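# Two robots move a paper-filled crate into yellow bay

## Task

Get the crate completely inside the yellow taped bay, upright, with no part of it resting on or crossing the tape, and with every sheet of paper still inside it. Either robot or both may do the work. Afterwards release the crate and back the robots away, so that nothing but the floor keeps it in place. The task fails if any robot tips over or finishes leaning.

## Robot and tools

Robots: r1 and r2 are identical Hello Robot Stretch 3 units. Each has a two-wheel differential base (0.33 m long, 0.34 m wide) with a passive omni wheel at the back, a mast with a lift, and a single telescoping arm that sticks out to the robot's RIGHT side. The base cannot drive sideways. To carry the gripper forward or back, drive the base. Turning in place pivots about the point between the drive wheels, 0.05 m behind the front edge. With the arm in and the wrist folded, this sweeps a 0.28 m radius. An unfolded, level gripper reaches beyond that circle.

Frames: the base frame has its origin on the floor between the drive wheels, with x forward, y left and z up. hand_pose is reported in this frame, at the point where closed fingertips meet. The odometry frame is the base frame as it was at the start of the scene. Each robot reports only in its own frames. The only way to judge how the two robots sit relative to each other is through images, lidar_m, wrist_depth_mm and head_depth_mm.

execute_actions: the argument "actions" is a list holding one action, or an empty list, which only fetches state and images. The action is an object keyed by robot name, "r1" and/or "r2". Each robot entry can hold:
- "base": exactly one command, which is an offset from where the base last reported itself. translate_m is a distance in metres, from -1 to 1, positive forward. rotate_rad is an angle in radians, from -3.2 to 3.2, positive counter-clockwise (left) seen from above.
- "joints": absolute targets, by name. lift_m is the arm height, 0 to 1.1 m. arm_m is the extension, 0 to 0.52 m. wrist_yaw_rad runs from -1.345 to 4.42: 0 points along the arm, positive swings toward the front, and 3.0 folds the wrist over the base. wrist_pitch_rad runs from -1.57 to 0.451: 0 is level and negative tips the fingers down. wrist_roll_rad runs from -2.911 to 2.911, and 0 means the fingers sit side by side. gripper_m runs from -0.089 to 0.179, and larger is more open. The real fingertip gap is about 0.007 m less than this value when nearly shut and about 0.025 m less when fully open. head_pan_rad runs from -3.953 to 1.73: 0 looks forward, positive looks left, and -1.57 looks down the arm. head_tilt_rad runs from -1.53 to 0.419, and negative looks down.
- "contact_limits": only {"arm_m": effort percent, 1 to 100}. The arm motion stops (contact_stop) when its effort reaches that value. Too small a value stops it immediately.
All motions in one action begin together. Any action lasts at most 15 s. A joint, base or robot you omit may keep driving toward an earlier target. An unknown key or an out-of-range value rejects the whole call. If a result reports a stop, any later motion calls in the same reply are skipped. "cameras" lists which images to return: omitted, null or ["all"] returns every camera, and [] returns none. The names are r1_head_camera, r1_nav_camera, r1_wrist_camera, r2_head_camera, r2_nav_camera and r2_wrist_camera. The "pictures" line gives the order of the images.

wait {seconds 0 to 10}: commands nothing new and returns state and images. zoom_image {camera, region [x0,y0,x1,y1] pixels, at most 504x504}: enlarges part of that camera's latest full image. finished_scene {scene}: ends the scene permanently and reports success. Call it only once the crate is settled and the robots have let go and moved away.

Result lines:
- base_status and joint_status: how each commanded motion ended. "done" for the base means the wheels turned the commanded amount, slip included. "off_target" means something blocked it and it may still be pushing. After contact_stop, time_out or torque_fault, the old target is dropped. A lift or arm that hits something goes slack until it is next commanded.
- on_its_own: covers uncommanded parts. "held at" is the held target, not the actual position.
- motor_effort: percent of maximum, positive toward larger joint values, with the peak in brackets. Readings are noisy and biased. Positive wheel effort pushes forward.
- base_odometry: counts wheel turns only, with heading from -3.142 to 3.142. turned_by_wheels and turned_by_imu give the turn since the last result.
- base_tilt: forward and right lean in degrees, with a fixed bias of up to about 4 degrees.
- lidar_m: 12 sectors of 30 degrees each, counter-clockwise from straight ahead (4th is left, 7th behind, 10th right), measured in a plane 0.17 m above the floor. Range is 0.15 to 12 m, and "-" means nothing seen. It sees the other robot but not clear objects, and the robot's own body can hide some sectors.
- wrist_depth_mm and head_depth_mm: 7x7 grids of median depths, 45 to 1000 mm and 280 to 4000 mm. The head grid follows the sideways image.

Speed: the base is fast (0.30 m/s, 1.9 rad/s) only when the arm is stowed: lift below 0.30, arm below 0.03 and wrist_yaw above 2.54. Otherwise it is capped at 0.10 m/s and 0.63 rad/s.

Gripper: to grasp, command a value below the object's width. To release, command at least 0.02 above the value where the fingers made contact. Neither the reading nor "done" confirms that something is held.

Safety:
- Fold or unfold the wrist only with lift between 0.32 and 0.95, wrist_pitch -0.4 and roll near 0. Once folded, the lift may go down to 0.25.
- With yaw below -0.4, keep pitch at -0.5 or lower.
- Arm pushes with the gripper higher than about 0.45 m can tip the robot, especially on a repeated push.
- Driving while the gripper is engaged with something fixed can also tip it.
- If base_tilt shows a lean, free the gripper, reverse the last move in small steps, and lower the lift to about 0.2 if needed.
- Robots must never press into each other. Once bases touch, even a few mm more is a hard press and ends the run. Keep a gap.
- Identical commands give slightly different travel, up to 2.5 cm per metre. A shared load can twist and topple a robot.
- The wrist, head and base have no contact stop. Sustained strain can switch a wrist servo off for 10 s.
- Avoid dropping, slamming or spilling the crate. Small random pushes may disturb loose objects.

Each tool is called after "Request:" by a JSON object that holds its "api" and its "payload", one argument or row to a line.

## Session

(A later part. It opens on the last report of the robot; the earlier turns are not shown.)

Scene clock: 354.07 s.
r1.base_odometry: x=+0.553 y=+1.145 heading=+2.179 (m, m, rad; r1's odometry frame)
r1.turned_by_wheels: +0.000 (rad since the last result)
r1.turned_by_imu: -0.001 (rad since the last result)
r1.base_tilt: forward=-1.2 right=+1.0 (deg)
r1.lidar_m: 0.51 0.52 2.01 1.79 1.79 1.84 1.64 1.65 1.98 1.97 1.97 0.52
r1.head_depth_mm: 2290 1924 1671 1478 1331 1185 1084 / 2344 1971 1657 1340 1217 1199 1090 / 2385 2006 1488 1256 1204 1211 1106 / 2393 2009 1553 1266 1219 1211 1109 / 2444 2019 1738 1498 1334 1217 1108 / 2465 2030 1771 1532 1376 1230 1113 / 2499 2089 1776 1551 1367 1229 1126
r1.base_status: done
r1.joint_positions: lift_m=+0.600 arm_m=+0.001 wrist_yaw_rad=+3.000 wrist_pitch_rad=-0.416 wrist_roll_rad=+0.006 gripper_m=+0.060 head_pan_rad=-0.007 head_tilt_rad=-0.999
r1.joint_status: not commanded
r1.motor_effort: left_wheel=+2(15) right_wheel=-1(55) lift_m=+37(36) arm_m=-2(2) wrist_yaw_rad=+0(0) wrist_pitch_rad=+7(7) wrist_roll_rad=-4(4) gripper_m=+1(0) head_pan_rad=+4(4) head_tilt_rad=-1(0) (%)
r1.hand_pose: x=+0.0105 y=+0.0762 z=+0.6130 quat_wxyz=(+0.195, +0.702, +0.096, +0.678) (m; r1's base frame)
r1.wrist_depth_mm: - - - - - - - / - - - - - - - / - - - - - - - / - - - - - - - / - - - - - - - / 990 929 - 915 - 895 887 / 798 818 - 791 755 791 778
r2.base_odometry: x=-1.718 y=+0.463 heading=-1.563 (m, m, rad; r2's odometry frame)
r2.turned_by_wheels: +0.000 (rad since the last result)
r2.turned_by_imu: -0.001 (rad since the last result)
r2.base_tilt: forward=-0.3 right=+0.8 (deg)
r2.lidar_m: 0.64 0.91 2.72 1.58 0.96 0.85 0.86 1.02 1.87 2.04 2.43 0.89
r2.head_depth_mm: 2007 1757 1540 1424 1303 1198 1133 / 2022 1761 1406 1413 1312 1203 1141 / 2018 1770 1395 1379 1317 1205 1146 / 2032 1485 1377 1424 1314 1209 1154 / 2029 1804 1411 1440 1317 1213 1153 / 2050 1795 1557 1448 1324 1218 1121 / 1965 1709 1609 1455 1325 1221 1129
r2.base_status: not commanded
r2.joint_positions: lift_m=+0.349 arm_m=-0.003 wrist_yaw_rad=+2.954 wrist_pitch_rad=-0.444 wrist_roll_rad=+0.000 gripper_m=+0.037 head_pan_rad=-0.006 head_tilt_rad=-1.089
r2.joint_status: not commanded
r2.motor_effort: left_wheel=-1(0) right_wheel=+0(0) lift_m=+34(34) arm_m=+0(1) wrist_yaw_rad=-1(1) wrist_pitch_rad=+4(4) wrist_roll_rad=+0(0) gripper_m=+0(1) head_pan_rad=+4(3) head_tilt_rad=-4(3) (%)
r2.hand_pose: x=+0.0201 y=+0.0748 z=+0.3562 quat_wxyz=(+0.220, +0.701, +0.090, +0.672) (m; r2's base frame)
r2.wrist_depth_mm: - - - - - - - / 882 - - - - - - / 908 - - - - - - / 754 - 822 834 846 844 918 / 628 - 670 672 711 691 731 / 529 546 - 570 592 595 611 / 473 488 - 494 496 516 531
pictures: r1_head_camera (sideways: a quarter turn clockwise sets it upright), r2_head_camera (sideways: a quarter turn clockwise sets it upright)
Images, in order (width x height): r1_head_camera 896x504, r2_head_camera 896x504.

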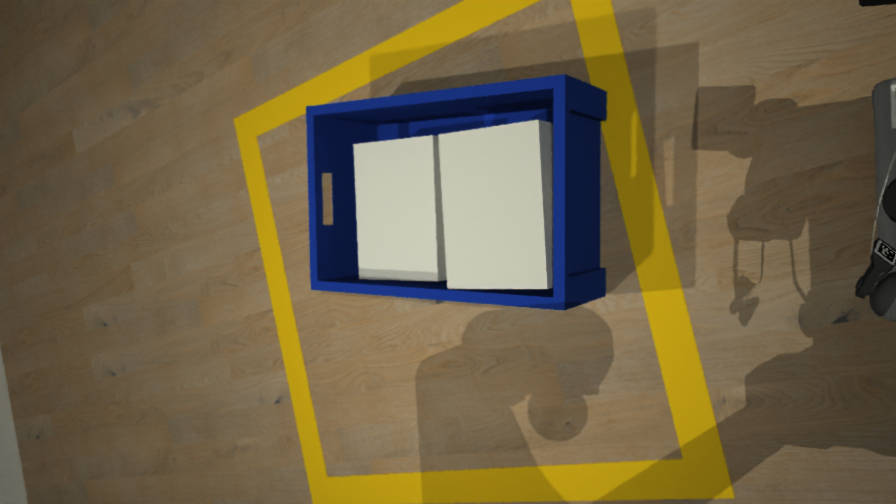

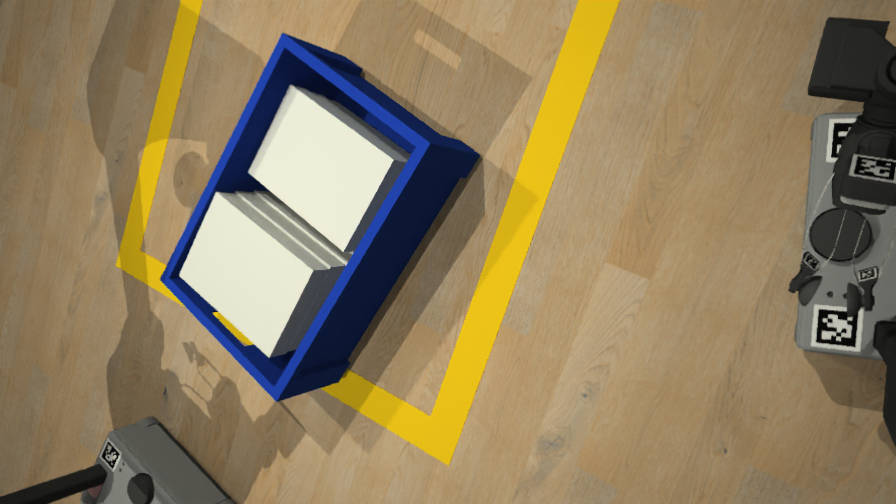

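Request:
{"api": "execute_actions", "payload": {
  "actions": [
    {"r1":{"base":{"translate_m":0.57}}}
  ],
  "cameras": []
}}

Request:
{"api": "execute_actions", "payload": {
  "actions": [
    {"r1":{"base":{"translate_m":-0.45}}}
  ],
  "cameras": ["r1_head_camera","r2_head_camera"]
}}

Scene clock: 365.53 s.
r1.base_odometry: x=+0.228 y=+1.613 heading=+2.178 (m, m, rad; r1's odometry frame)
r1.turned_by_wheels: -0.001 (rad since the last result)
r1.turned_by_imu: -0.019 (rad since the last result)
r1.base_tilt: forward=-1.3 right=+0.9 (deg)
r1.lidar_m: - - 0.15 1.90 1.91 2.27 2.18 2.20 2.09 0.19 0.15 -
r1.head_depth_mm: 2306 1930 1676 1474 1301 1139 986 / 2354 1973 1701 1482 1180 1023 924 / 2382 1976 1717 1505 1168 1012 937 / 2379 2009 1721 1512 1178 1007 945 / 2319 2044 1744 1517 1354 1212 1084 / 2324 2036 1747 1537 1367 1225 1115 / 2280 2078 1766 1571 1383 1243 1128
r1.base_status: translate_m off_target (by the wheels' count: +0.5698 of +0.5700)
r1.joint_positions: lift_m=+0.600 arm_m=+0.001 wrist_yaw_rad=+3.000 wrist_pitch_rad=-0.416 wrist_roll_rad=+0.006 gripper_m=+0.060 head_pan_rad=-0.006 head_tilt_rad=-0.998
r1.joint_status: not commanded
r1.on_its_own: right_wheel is at rest, and its effort (+68) is outside its rest range (-18 to +18)
r1.motor_effort: left_wheel=+17(71) right_wheel=+68(80) lift_m=+36(37) arm_m=-3(2) wrist_yaw_rad=+0(0) wrist_pitch_rad=+7(7) wrist_roll_rad=-4(4) gripper_m=+0(0) head_pan_rad=+4(4) head_tilt_rad=-2(2) (%)
r1.hand_pose: x=+0.0105 y=+0.0762 z=+0.6130 quat_wxyz=(+0.195, +0.702, +0.096, +0.678) (m; r1's base frame)
r1.wrist_depth_mm: - - - - - - - / - - - - - - - / - - - - - - - / - - - - - - - / - - - - - - - / 958 964 - 965 - 908 902 / 813 794 - 797 763 765 773
r2.base_odometry: x=-1.718 y=+0.463 heading=-1.563 (m, m, rad; r2's odometry frame)
r2.turned_by_wheels: +0.000 (rad since the last result)
r2.turned_by_imu: -0.002 (rad since the last result)
r2.base_tilt: forward=-0.3 right=+0.7 (deg)
r2.lidar_m: 0.64 0.90 2.72 1.59 0.96 0.85 0.85 1.02 1.87 2.05 2.43 0.60
r2.head_depth_mm: 1992 1768 1384 1415 1300 1203 1130 / 2013 1773 1391 1302 1306 1197 1138 / 2021 1776 1393 1372 1312 1203 1149 / 1977 1509 1346 1424 1312 1211 1155 / 1952 1541 1418 1450 1320 1215 1148 / 1956 1797 1592 1441 1320 1211 1129 / 2048 1801 1607 1446 1328 1220 1124
r2.base_status: not commanded
r2.joint_positions: lift_m=+0.349 arm_m=-0.003 wrist_yaw_rad=+2.954 wrist_pitch_rad=-0.444 wrist_roll_rad=+0.000 gripper_m=+0.037 head_pan_rad=-0.006 head_tilt_rad=-1.089
r2.joint_status: not commanded
r2.motor_effort: left_wheel=-1(1) right_wheel=+0(1) lift_m=+34(34) arm_m=-1(1) wrist_yaw_rad=-1(0) wrist_pitch_rad=+4(5) wrist_roll_rad=+0(0) gripper_m=+0(1) head_pan_rad=+3(4) head_tilt_rad=-4(3) (%)
r2.hand_pose: x=+0.0201 y=+0.0748 z=+0.3562 quat_wxyz=(+0.220, +0.701, +0.090, +0.672) (m; r2's base frame)
r2.wrist_depth_mm: - - - - - - - / 909 - - - - - - / 889 - - - - - - / 727 - 794 793 880 874 906 / 611 - 675 690 695 691 735 / 533 539 - 555 595 602 619 / 474 483 - 493 496 505 527
pictures: none
No camera images: the call's "cameras" was empty. Leave "cameras" out to get every camera's image.

Scene clock: 371.30 s.
r1.base_odometry: x=+0.485 y=+1.243 heading=+2.178 (m, m, rad; r1's odometry frame)
r1.turned_by_wheels: +0.000 (rad since the last result)
r1.turned_by_imu: -0.001 (rad since the last result)
r1.base_tilt: forward=-1.2 right=+1.0 (deg)
r1.lidar_m: 0.51 0.52 2.04 1.81 1.81 1.98 1.75 1.76 2.09 1.95 1.96 0.52
r1.head_depth_mm: 2322 1945 1662 1475 1318 1185 1083 / 2338 1955 1664 1341 1225 1199 1091 / 2366 1987 1472 1253 1192 1207 1100 / 2388 2000 1545 1267 1213 1217 1110 / 2423 2047 1744 1503 1332 1218 1113 / 2421 2054 1763 1536 1355 1232 1121 / 2510 2083 1783 1553 1372 1237 1130
r1.base_status: done
r1.joint_positions: lift_m=+0.600 arm_m=+0.001 wrist_yaw_rad=+3.000 wrist_pitch_rad=-0.416 wrist_roll_rad=+0.006 gripper_m=+0.060 head_pan_rad=-0.006 head_tilt_rad=-0.998
r1.joint_status: not commanded
r1.motor_effort: left_wheel=+2(16) right_wheel=-1(57) lift_m=+37(36) arm_m=-2(2) wrist_yaw_rad=+0(0) wrist_pitch_rad=+7(7) wrist_roll_rad=-4(4) gripper_m=+0(0) head_pan_rad=+3(4) head_tilt_rad=-1(2) (%)
r1.hand_pose: x=+0.0105 y=+0.0762 z=+0.6130 quat_wxyz=(+0.195, +0.702, +0.096, +0.678) (m; r1's base frame)
r1.wrist_depth_mm: - - - - - - - / - - - - - - - / - - - - - - - / - - - - - - - / - - - - - - - / 963 963 - 902 - 927 890 / 813 811 - 787 764 796 775
r2.base_odometry: x=-1.718 y=+0.463 heading=-1.563 (m, m, rad; r2's odometry frame)
r2.turned_by_wheels: +0.000 (rad since the last result)
r2.turned_by_imu: -0.001 (rad since the last result)
r2.base_tilt: forward=-0.3 right=+0.8 (deg)
r2.lidar_m: 0.64 0.90 2.72 1.59 0.96 0.86 0.86 1.01 1.86 2.05 2.43 0.60
r2.head_depth_mm: 1998 1762 1378 1406 1302 1200 1134 / 2015 1770 1379 1304 1298 1205 1136 / 2025 1766 1387 1379 1312 1207 1150 / 2035 1791 1354 1421 1314 1208 1156 / 2040 1785 1427 1440 1312 1215 1153 / 2043 1734 1610 1455 1319 1212 1123 / 1725 1627 1611 1446 1324 1218 1124
r2.base_status: not commanded
r2.joint_positions: lift_m=+0.349 arm_m=-0.003 wrist_yaw_rad=+2.954 wrist_pitch_rad=-0.444 wrist_roll_rad=+0.000 gripper_m=+0.037 head_pan_rad=-0.006 head_tilt_rad=-1.089
r2.joint_status: not commanded
r2.motor_effort: left_wheel=-1(1) right_wheel=-1(1) lift_m=+34(34) arm_m=-1(0) wrist_yaw_rad=-1(1) wrist_pitch_rad=+4(4) wrist_roll_rad=+0(1) gripper_m=+0(0) head_pan_rad=+2(3) head_tilt_rad=-3(3) (%)
r2.hand_pose: x=+0.0201 y=+0.0748 z=+0.3562 quat_wxyz=(+0.220, +0.701, +0.090, +0.672) (m; r2's base frame)
r2.wrist_depth_mm: - - - - - - - / 868 - - - - - - / 868 - - - - - - / 735 - 771 820 835 879 890 / 618 - 691 693 698 698 733 / 542 541 - 561 596 602 606 / 469 490 - 496 496 519 539
pictures: r1_head_camera (sideways: a quarter turn clockwise sets it upright), r2_head_camera (sideways: a quarter turn clockwise sets it upright)
Images, in order (width x height): r1_head_camera 896x504, r2_head_camera 896x504.

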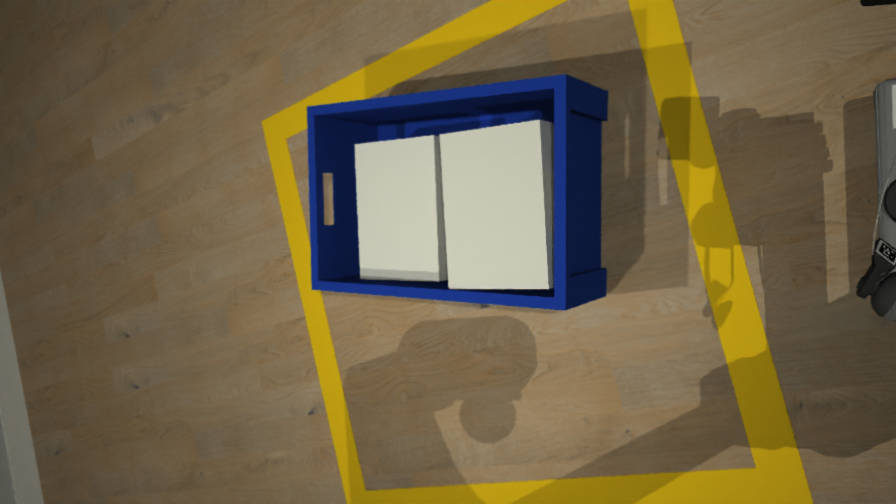

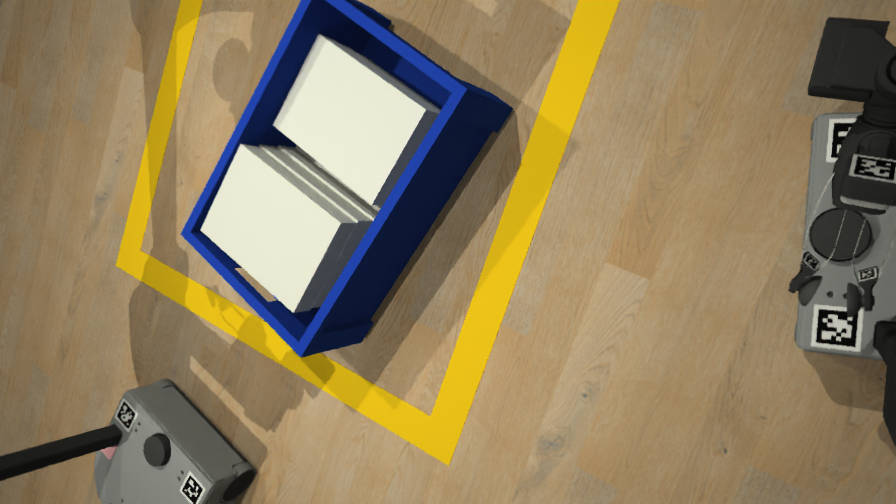

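Request:
{"api": "finished_scene", "payload": {
  "scene": 1
}}

The scene is finished: the task was done.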